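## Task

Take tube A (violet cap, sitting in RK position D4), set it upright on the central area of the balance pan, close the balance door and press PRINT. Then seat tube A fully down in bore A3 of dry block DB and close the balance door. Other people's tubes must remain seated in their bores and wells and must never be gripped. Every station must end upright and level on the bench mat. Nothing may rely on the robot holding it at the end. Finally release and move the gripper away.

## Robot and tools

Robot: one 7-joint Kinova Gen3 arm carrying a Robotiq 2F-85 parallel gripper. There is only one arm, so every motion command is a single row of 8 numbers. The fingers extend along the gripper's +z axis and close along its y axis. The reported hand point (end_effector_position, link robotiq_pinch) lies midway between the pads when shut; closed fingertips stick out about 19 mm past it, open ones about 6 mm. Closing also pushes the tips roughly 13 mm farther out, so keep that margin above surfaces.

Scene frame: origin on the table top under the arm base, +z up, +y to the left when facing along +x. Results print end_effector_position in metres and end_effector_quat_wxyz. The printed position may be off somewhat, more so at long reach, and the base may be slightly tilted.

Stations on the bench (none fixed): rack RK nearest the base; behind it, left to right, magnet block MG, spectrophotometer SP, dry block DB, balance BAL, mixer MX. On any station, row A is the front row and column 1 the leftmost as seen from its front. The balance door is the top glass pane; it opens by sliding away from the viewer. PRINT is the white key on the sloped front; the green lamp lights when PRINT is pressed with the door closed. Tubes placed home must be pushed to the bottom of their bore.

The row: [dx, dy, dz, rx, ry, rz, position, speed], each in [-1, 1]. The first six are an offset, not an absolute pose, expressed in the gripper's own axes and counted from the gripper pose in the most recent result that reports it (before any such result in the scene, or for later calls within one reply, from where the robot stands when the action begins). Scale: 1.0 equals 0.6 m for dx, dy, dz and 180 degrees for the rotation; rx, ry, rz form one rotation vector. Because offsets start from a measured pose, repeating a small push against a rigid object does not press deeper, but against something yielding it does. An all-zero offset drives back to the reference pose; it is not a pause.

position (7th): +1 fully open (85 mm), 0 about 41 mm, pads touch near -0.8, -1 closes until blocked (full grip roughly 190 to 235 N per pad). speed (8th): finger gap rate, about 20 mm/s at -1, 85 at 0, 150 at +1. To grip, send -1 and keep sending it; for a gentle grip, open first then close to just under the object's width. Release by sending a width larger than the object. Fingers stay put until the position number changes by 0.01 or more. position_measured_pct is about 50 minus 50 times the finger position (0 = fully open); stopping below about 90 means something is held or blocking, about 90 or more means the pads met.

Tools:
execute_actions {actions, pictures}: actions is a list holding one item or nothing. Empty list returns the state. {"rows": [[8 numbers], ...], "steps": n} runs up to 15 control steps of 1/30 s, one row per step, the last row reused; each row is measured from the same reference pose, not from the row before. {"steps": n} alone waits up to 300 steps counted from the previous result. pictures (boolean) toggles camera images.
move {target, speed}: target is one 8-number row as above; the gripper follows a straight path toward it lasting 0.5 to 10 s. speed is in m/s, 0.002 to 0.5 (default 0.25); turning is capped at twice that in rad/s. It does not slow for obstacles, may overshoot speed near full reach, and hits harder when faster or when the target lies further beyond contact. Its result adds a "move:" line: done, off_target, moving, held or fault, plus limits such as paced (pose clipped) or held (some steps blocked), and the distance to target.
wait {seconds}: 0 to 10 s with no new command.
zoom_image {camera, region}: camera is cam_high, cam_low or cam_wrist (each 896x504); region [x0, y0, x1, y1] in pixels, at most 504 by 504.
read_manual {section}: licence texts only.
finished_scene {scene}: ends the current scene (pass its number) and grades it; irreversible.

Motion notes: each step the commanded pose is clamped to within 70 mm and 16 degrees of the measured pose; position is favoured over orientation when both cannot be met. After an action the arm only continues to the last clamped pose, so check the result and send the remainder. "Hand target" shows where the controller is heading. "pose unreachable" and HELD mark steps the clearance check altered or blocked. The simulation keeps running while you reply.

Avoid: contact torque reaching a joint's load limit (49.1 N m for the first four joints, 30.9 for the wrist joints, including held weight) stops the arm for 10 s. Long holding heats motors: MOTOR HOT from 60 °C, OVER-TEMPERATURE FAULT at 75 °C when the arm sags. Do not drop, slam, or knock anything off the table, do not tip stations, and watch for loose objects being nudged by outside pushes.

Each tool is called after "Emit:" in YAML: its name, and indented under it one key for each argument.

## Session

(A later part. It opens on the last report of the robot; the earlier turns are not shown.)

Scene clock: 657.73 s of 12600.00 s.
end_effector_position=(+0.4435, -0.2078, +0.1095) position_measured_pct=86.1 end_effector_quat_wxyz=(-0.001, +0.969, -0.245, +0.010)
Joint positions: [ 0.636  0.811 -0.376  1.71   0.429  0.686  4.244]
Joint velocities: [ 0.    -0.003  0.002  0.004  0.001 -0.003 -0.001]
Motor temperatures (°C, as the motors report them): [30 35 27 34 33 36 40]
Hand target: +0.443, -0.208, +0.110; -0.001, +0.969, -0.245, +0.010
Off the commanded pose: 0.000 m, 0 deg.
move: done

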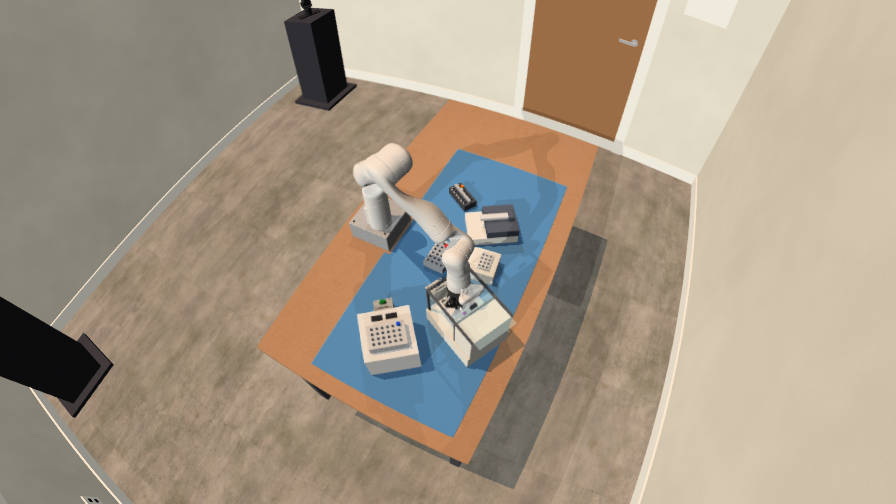

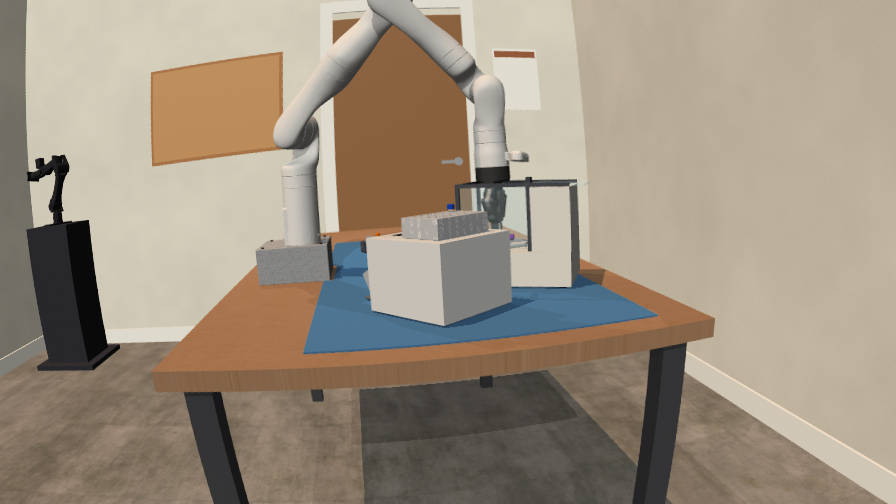

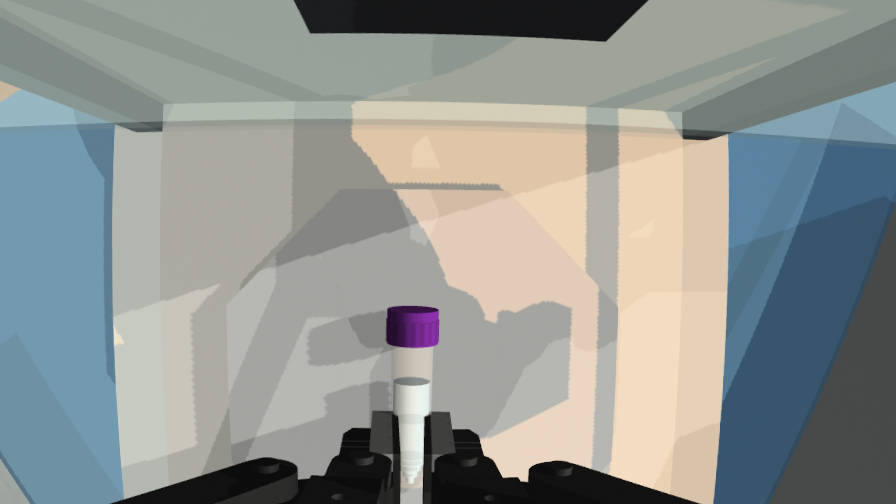

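Emit:
move:
  target: [0,0,0.004,0,0,0,-0.3,0.0]
  speed: 0.01

Emit:
move:
  target: [0.043,0,0,0,0,0,-0.3,0.0]
  speed: 0.02

Scene clock: 666.97 s of 12600.00 s.
end_effector_position=(+0.4436, -0.2078, +0.1072) position_measured_pct=65.1 end_effector_quat_wxyz=(-0.001, +0.969, -0.245, +0.010)
Joint positions: [ 0.634  0.816 -0.374  1.711  0.431  0.68   4.243]
Joint velocities: [-0.     0.001 -0.001 -0.001 -0.     0.001 -0.001]
Motor temperatures (°C, as the motors report them): [30 35 27 34 33 36 40]
Hand target: +0.444, -0.208, +0.107; -0.001, +0.969, -0.245, +0.010
Off the commanded pose: 0.000 m, 0 deg.
move: done

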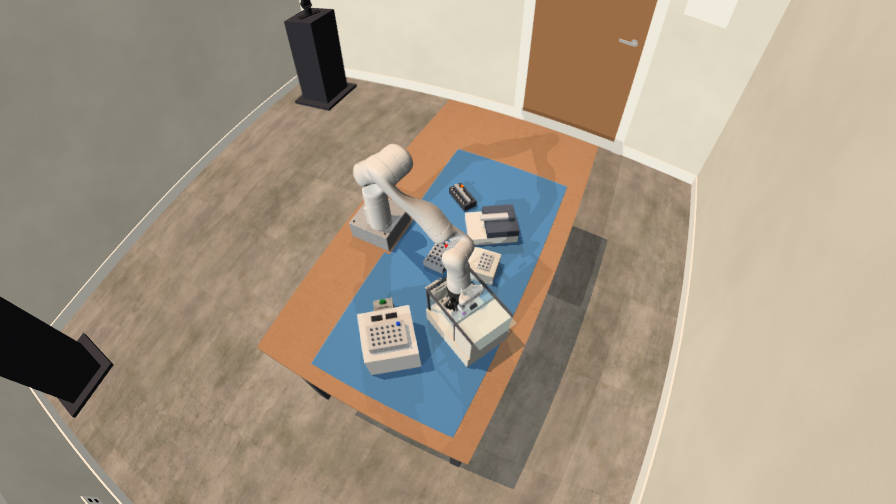

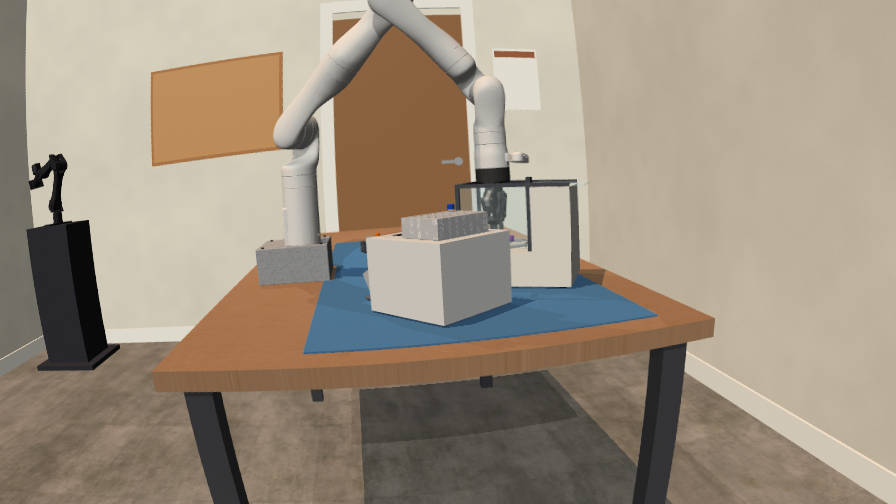

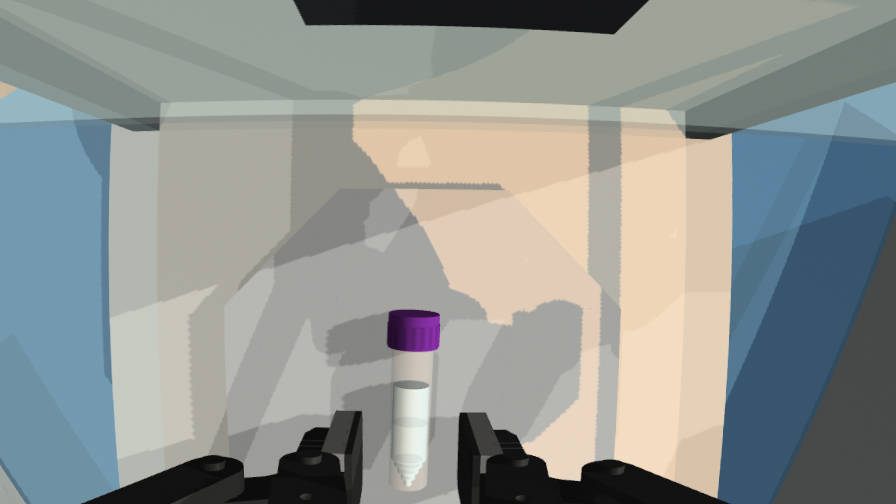

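Scene clock: 668.50 s of 12600.00 s.
end_effector_position=(+0.4663, -0.2200, +0.1078) position_measured_pct=65.1 end_effector_quat_wxyz=(-0.001, +0.969, -0.245, +0.010)
Joint positions: [ 0.633  0.854 -0.381  1.613  0.423  0.74   4.27 ]
Joint velocities: [-0.     0.003 -0.002 -0.007 -0.001  0.003  0.002]
Motor temperatures (°C, as the motors report them): [30 35 27 34 33 36 40]
Hand target: +0.466, -0.220, +0.108; -0.001, +0.969, -0.245, +0.010
Off the commanded pose: 0.000 m, 0 deg.
move: done

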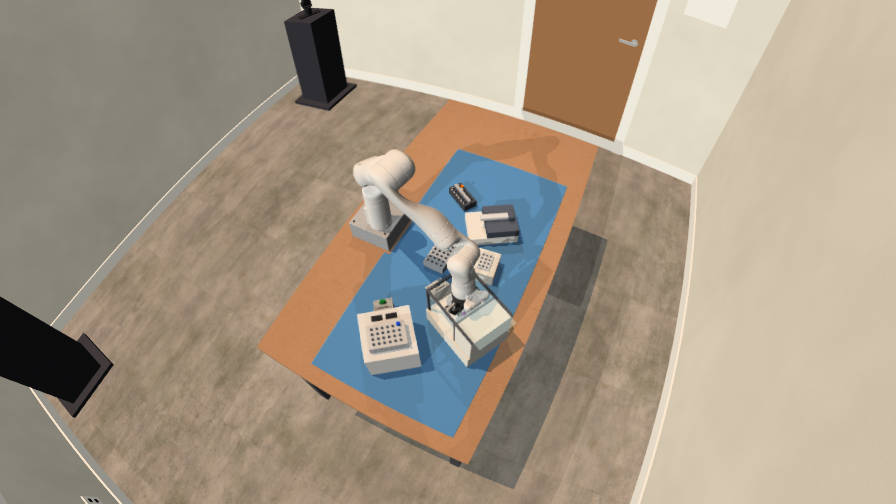

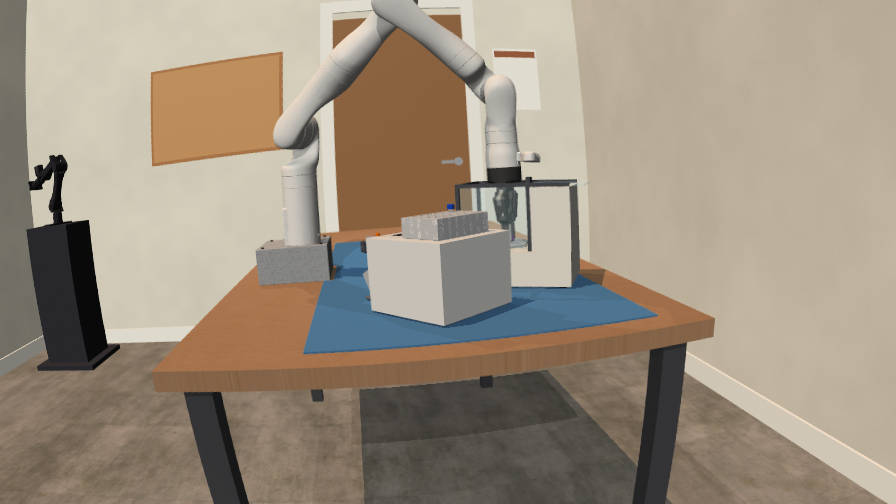

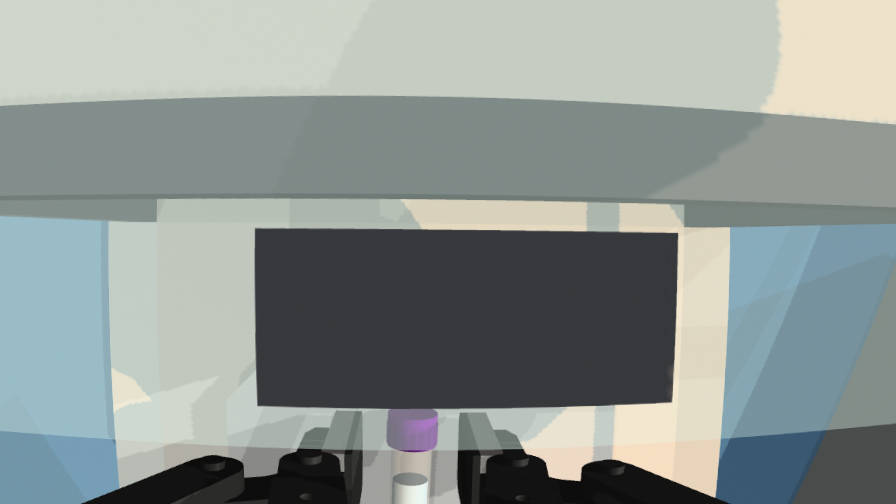

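Emit:
move:
  target: [0.004,0,0.004,0,0,0,-0.6,-0.5]
  speed: 0.01

Scene clock: 676.23 s of 12600.00 s.
end_effector_position=(+0.4689, -0.2213, +0.1063) position_measured_pct=79.0 end_effector_quat_wxyz=(-0.000, +0.969, -0.245, +0.011)
Joint positions: [ 0.632  0.86  -0.38   1.604  0.424  0.741  4.271]
Joint velocities: [-0.     0.001 -0.001 -0.001  0.001  0.    -0.001]
Motor temperatures (°C, as the motors report them): [30 35 27 34 33 36 40]
Hand target: +0.468, -0.221, +0.106; -0.001, +0.969, -0.245, +0.010
Off the commanded pose: 0.001 m, 0 deg.
move: done

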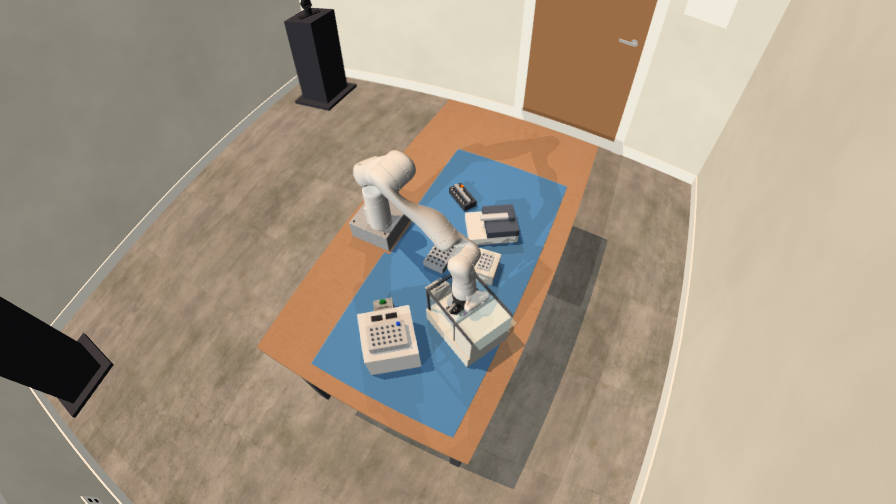

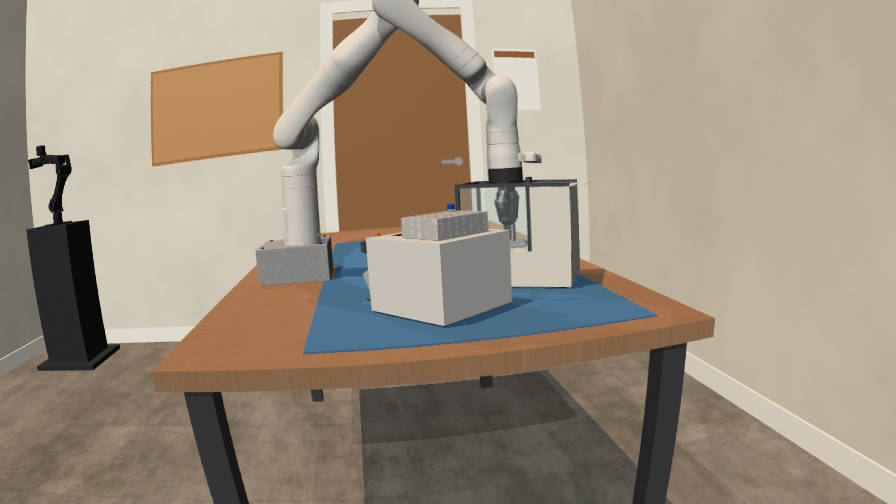

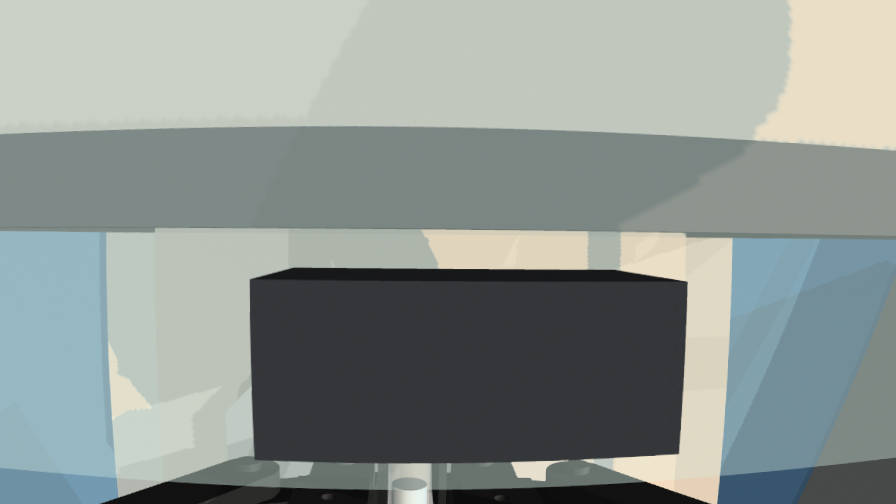

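Emit:
move:
  target: [-0.03,0,-0.03,0,0,0,-0.6,-0.5]
  speed: 0.01

Scene clock: 682.47 s of 12600.00 s.
end_effector_position=(+0.4526, -0.2127, +0.1237) position_measured_pct=79.0 end_effector_quat_wxyz=(-0.000, +0.969, -0.245, +0.011)
Joint positions: [ 0.643  0.801 -0.391  1.667  0.414  0.737  4.264]
Joint velocities: [ 0.001 -0.003  0.     0.001  0.     0.001  0.   ]
Motor temperatures (°C, as the motors report them): [30 35 27 34 33 36 40]
Hand target: +0.453, -0.213, +0.124; -0.000, +0.969, -0.245, +0.011
Off the commanded pose: 0.000 m, 0 deg.
move: done

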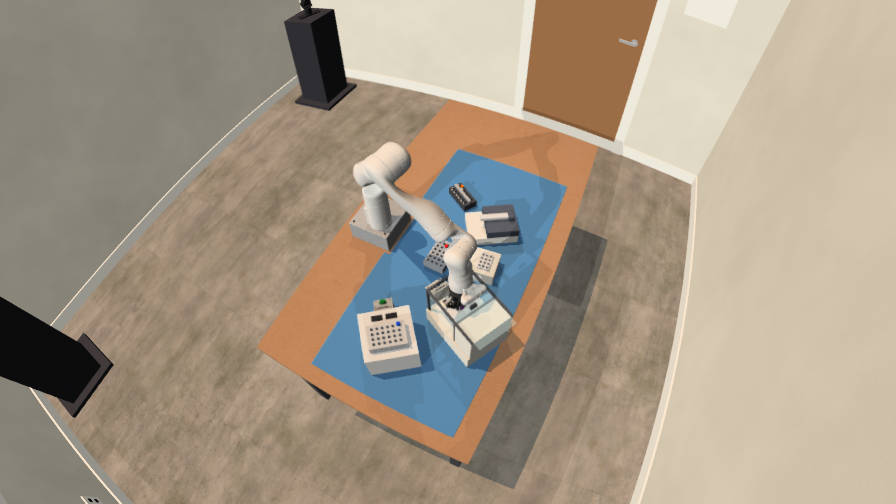

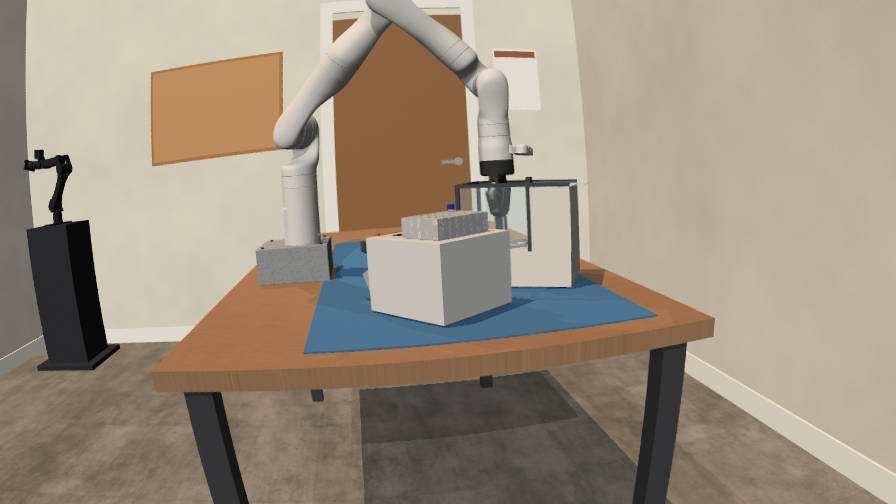

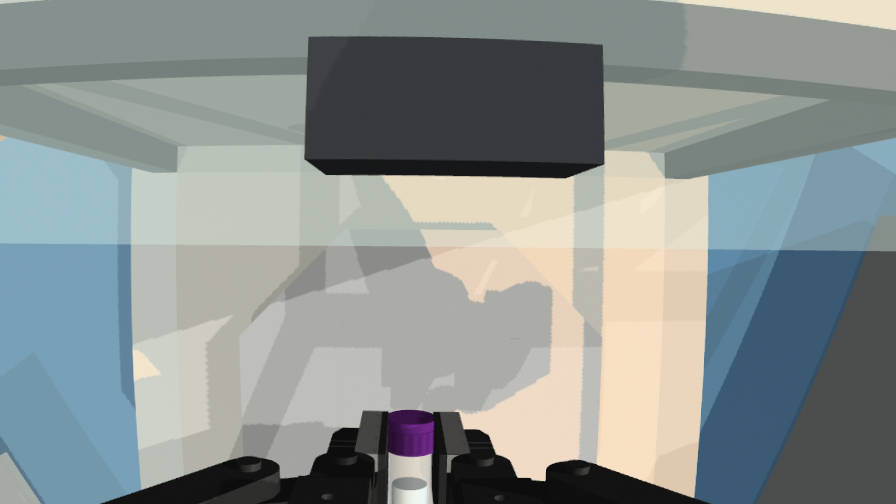

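Emit:
zoom_image:
  camera: "cam_low"
  region: [460, 170, 580, 270]

Region (460, 170, 580, 270) of cam_low's 896x504 image, scaled by 4.200, with more detail than that image has.

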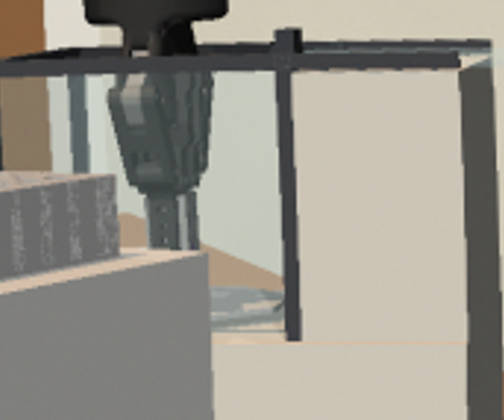

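Emit:
move:
  target: [0,0,-0.05,0,0,0,-0.6,-0.5]
  speed: 0.01

Emit:
zoom_image:
  camera: "cam_low"
  region: [460, 170, 580, 270]

Scene clock: 691.97 s of 12600.00 s.
end_effector_position=(+0.4519, -0.2125, +0.1536) position_measured_pct=79.0 end_effector_quat_wxyz=(-0.001, +0.969, -0.245, +0.010)
Joint positions: [ 0.658  0.75  -0.415  1.652  0.388  0.804  4.286]
Joint velocities: [ 0.001 -0.002 -0.001  0.001 -0.003  0.002  0.   ]
Motor temperatures (°C, as the motors report them): [30 35 27 34 33 36 40]
Hand target: +0.452, -0.213, +0.154; -0.000, +0.969, -0.245, +0.011
Off the commanded pose: 0.000 m, 0 deg.
move: done

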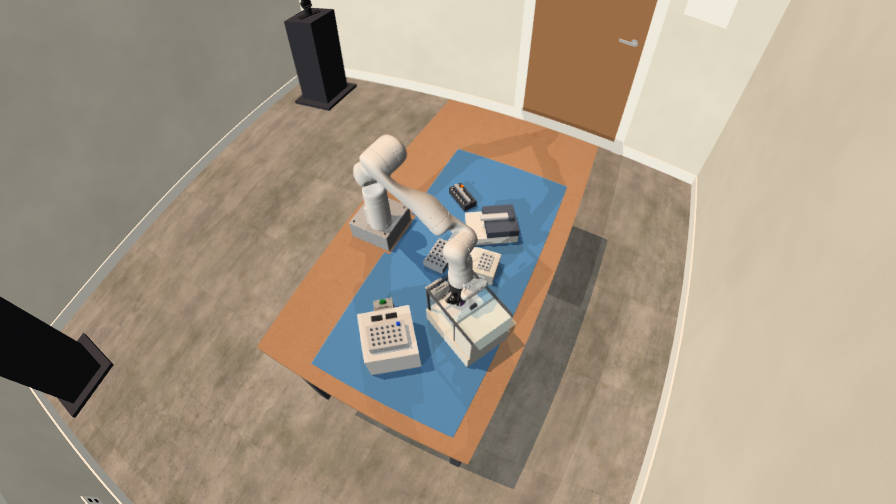

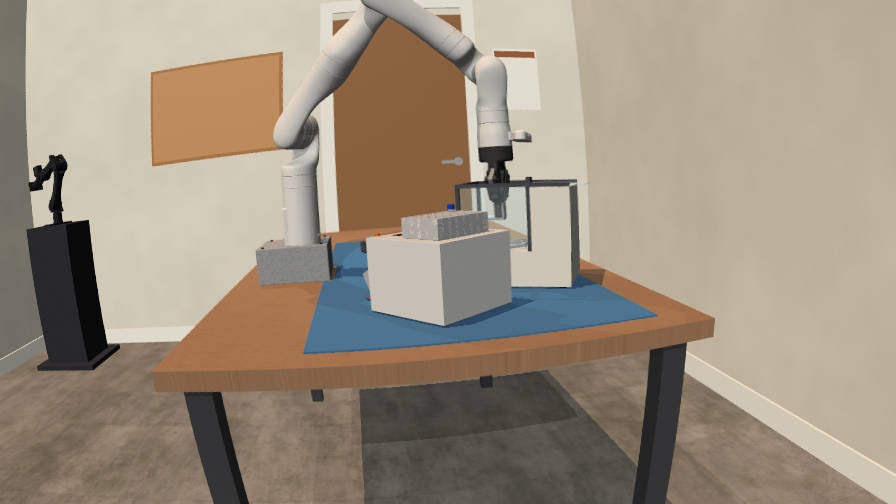

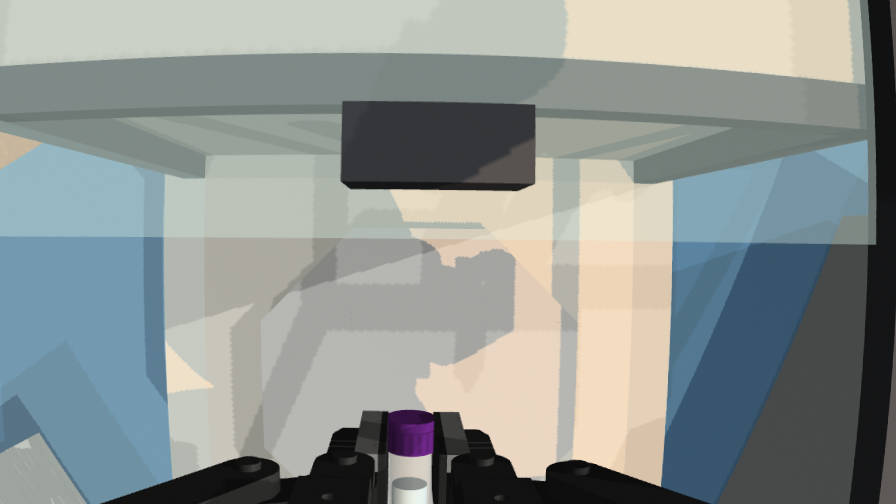

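Region (460, 170, 580, 270) of cam_low's 896x504 image, scaled by 4.200, with more detail than that image has.

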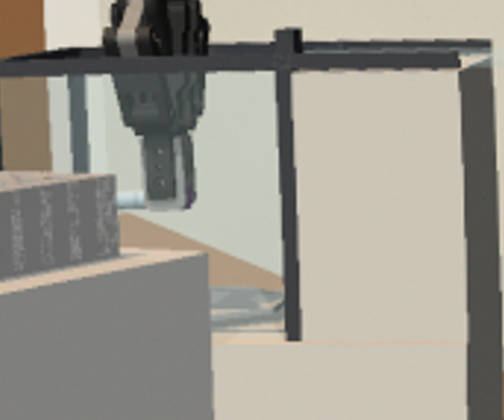

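Emit:
move:
  target: [0,0,-0.075,0,0,0,-0.6,-0.5]
  speed: 0.03

Emit:
move:
  target: [-0.045,0,0,0,0,0,-0.6,-0.5]
  speed: 0.02

Emit:
zoom_image:
  camera: "cam_low"
  region: [430, 130, 570, 250]

Scene clock: 707.53 s of 12600.00 s.
end_effector_position=(+0.4509, -0.2122, +0.1984) position_measured_pct=79.0 end_effector_quat_wxyz=(-0.001, +0.969, -0.245, +0.010)
Joint positions: [ 0.678  0.679 -0.445  1.616  0.347  0.908  4.319]
Joint velocities: [ 0.001 -0.002 -0.002 -0.002 -0.001  0.002  0.002]
Motor temperatures (°C, as the motors report them): [30 35 27 34 33 36 40]
Hand target: +0.451, -0.212, +0.199; -0.001, +0.969, -0.245, +0.010
Off the commanded pose: 0.000 m, 0 deg.
move: done

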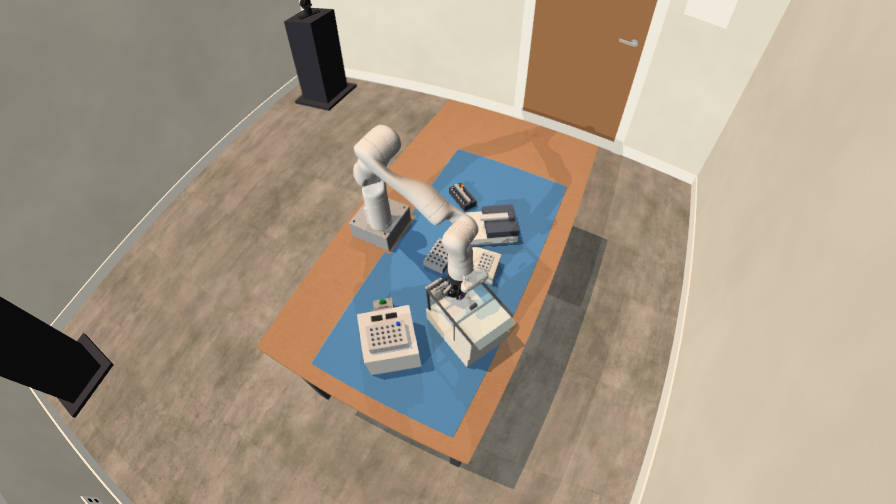

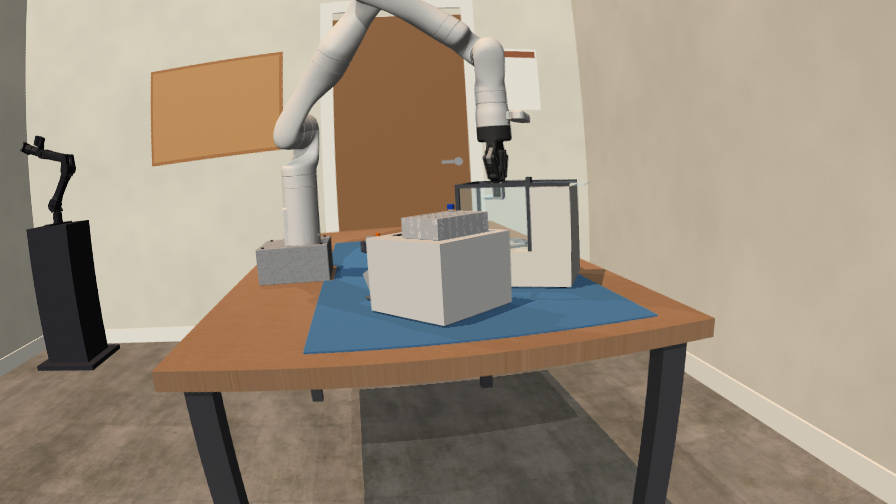

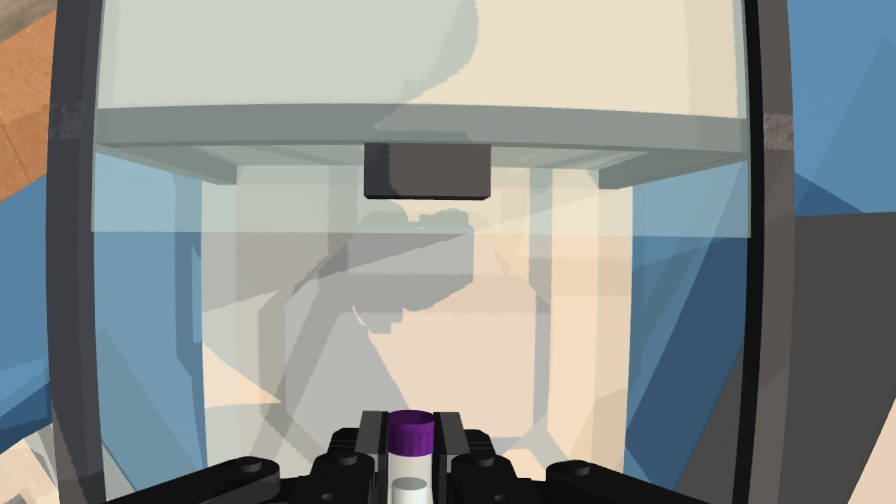

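Scene clock: 709.13 s of 12600.00 s.
end_effector_position=(+0.4271, -0.1994, +0.1977) position_measured_pct=79.0 end_effector_quat_wxyz=(-0.001, +0.969, -0.245, +0.010)
Joint positions: [ 0.69   0.632 -0.451  1.714  0.345  0.856  4.301]
Joint velocities: [ 0.001 -0.003  0.     0.004 -0.001 -0.003 -0.001]
Motor temperatures (°C, as the motors report them): [30 35 27 34 33 36 40]
Hand target: +0.427, -0.199, +0.198; -0.001, +0.969, -0.245, +0.010
Off the commanded pose: 0.000 m, 0 deg.
move: done

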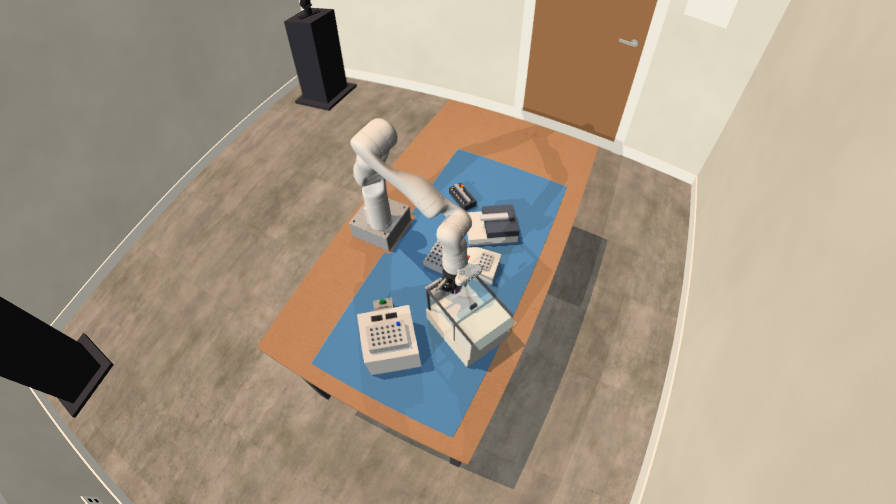

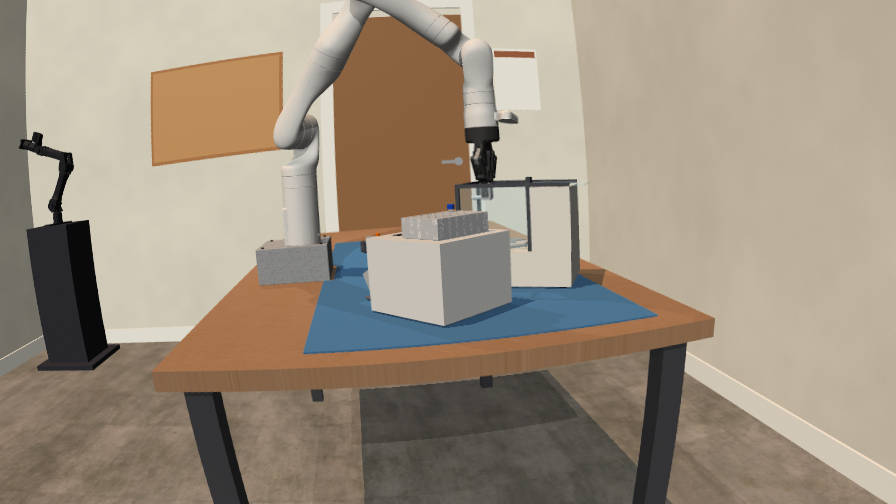

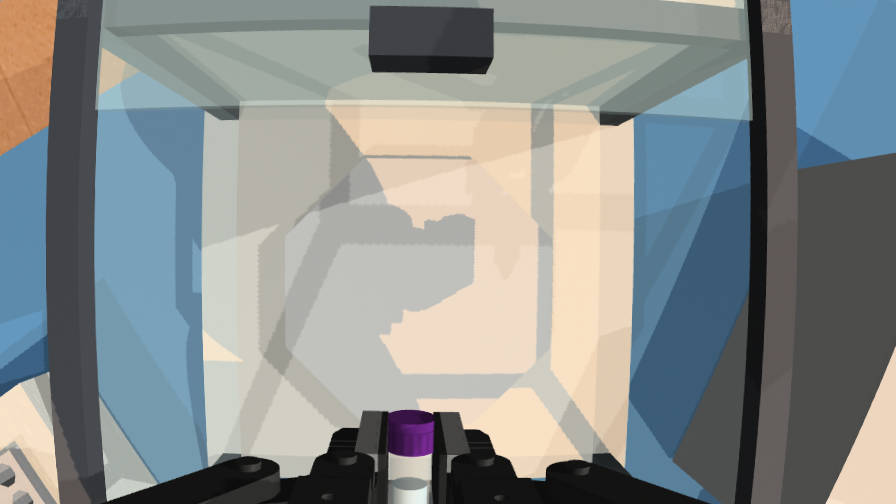

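Region (430, 130, 570, 250) of cam_low's 896x504 image, scaled by 3.600, with more detail than that image has; it fills the top 432 rows of this view, and the rest is white.

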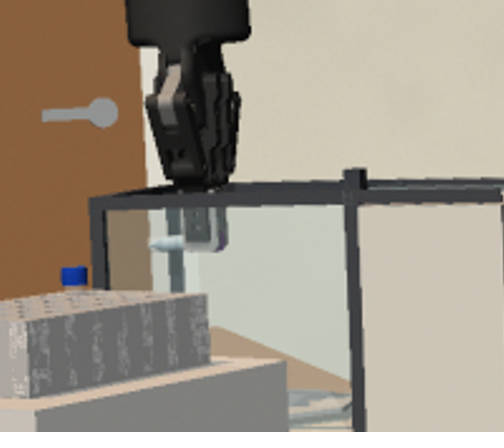

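Emit:
move:
  target: [-0.018,0,0,0,0,0,-0.6,-0.5]
  speed: 0.01

Emit:
move:
  target: [0,0,-0.04,0,0,0,-0.6,-0.5]
  speed: 0.008

Emit:
zoom_image:
  camera: "cam_low"
  region: [430, 130, 570, 250]

Scene clock: 716.53 s of 12600.00 s.
end_effector_position=(+0.4252, -0.1980, +0.2012) position_measured_pct=79.0 end_effector_quat_wxyz=(+0.001, +0.969, -0.245, +0.021)
Joint positions: [ 0.694  0.611 -0.453  1.743  0.346  0.827  4.294]
Joint velocities: [ 0.    -0.003 -0.001  0.002  0.    -0.002  0.001]
Motor temperatures (°C, as the motors report them): [30 35 27 34 33 36 40]
Hand target: +0.418, -0.194, +0.197; -0.001, +0.969, -0.245, +0.010
Off the commanded pose: 0.009 m, 1 deg.
move: off_target

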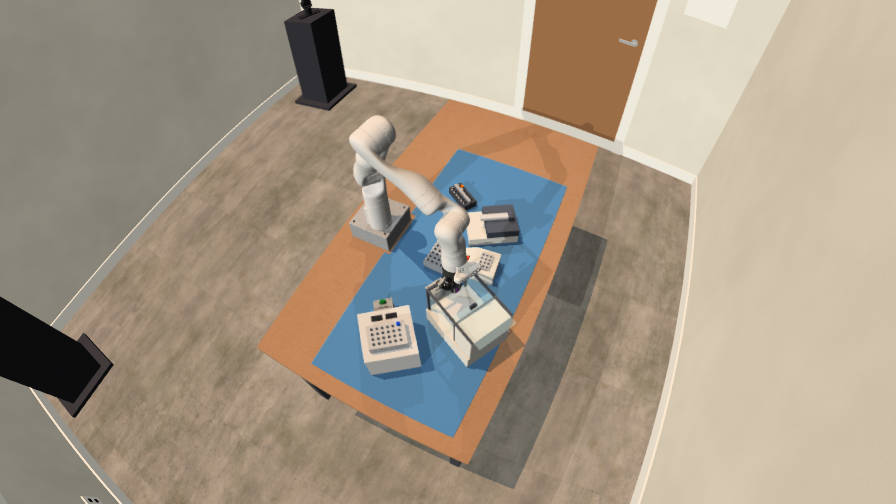

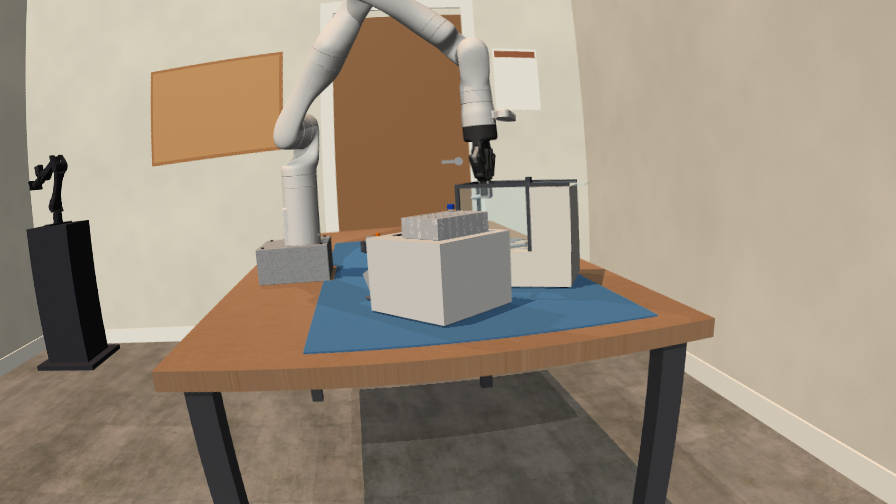

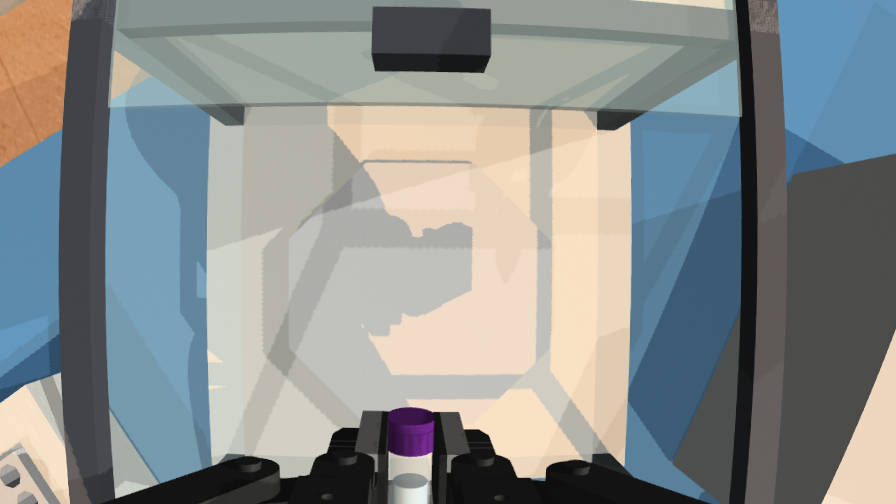

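Scene clock: 719.77 s of 12600.00 s.
end_effector_position=(+0.4257, -0.1984, +0.2257) position_measured_pct=79.0 end_effector_quat_wxyz=(+0.001, +0.969, -0.246, +0.023)
Joint positions: [ 0.708  0.572 -0.47   1.716  0.322  0.885  4.316]
Joint velocities: [ 0.    -0.001 -0.001 -0.    -0.001  0.001  0.001]
Motor temperatures (°C, as the motors report them): [30 35 27 34 33 36 40]
Hand target: +0.424, -0.198, +0.225; +0.001, +0.969, -0.245, +0.021
Off the commanded pose: 0.002 m, 0 deg.
move: done

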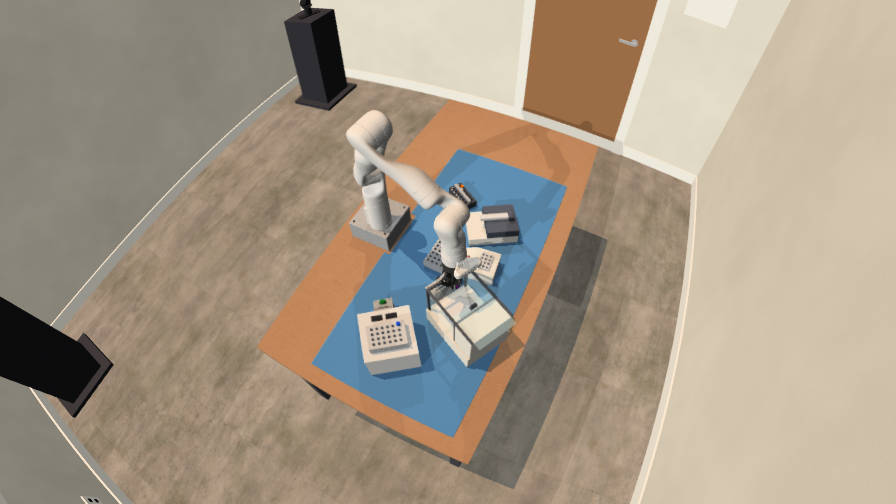

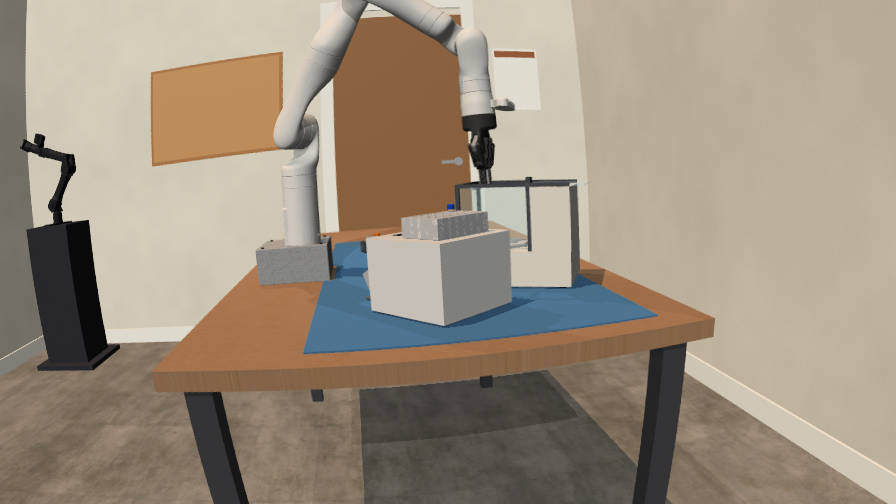

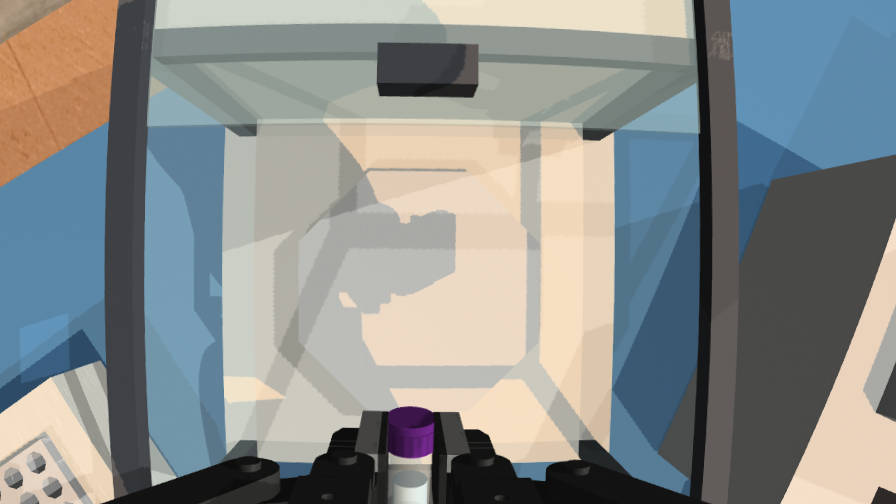

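Region (430, 130, 570, 250) of cam_low's 896x504 image, scaled by 3.600, with more detail than that image has; it fills the top 432 rows of this view, and the rest is white.

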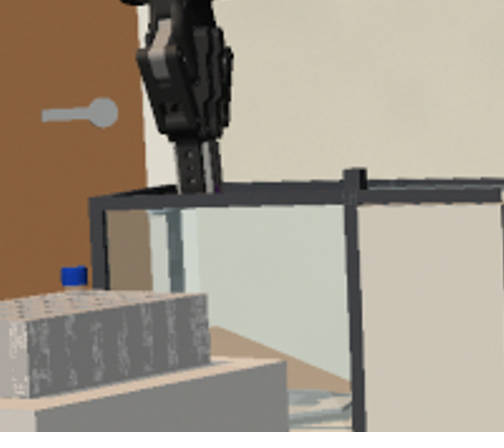

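Emit:
move:
  target: [0,0,-0.05,0,0,0,-0.6,-0.5]
  speed: 0.008

Emit:
zoom_image:
  camera: "cam_low"
  region: [430, 110, 570, 230]

Scene clock: 727.30 s of 12600.00 s.
end_effector_position=(+0.4243, -0.1979, +0.2556) position_measured_pct=79.0 end_effector_quat_wxyz=(+0.001, +0.969, -0.246, +0.023)
Joint positions: [ 0.722  0.527 -0.489  1.68   0.292  0.962  4.341]
Joint velocities: [ 0.    -0.001 -0.     0.    -0.     0.003  0.001]
Motor temperatures (°C, as the motors report them): [30 35 27 34 33 36 40]
Hand target: +0.424, -0.198, +0.256; +0.001, +0.969, -0.246, +0.023
Off the commanded pose: 0.000 m, 0 deg.
move: done

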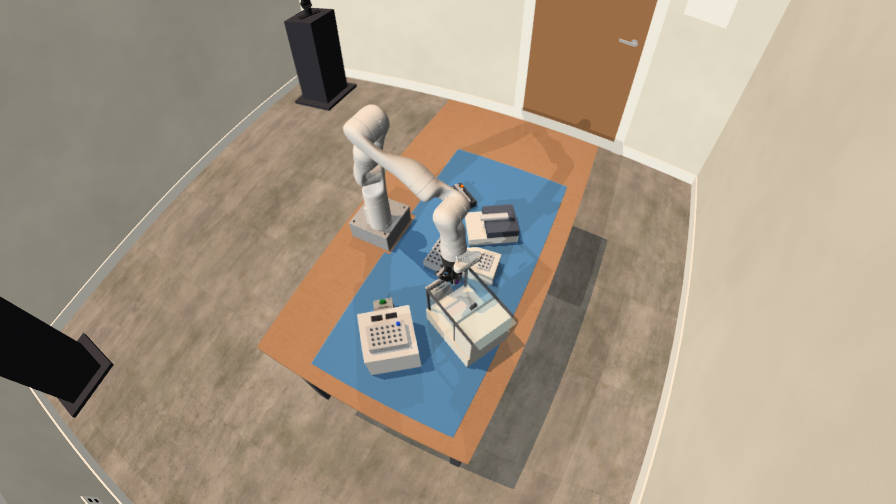

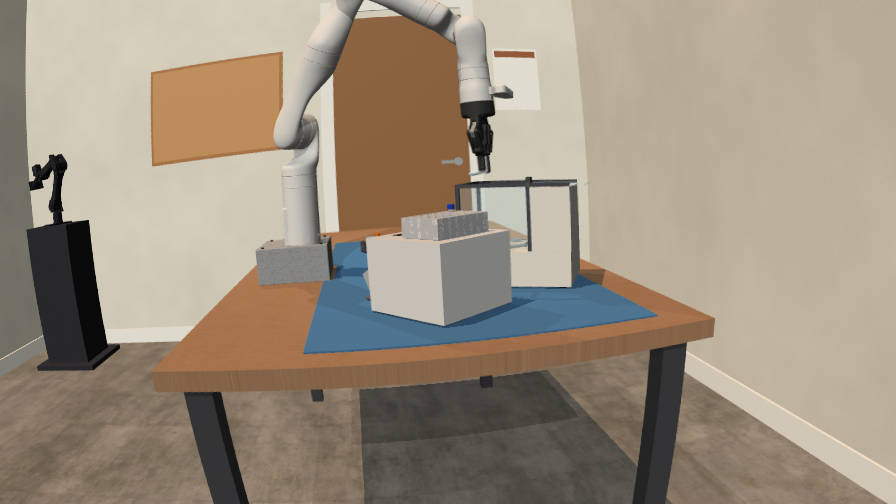

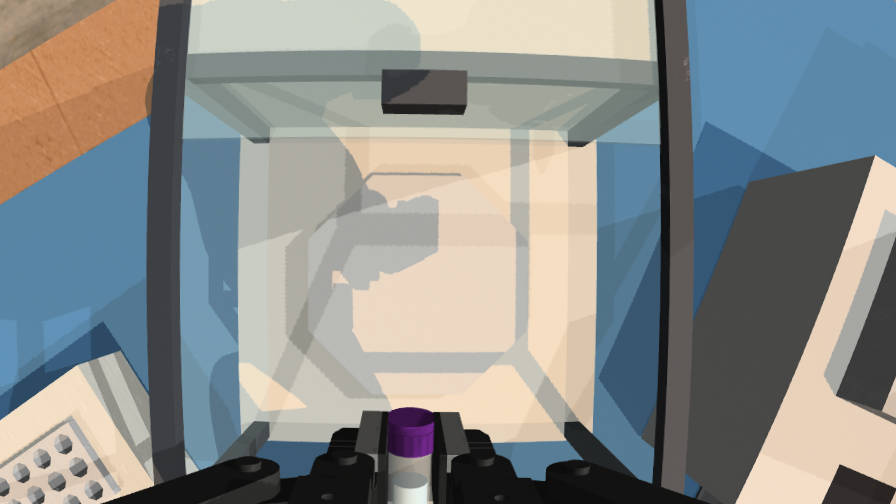

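Region (430, 110, 570, 230) of cam_low's 896x504 image, scaled by 3.600, with more detail than that image has; it fills the top 432 rows of this view, and the rest is white.

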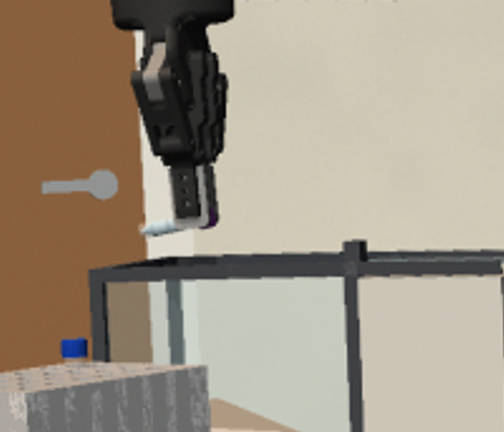

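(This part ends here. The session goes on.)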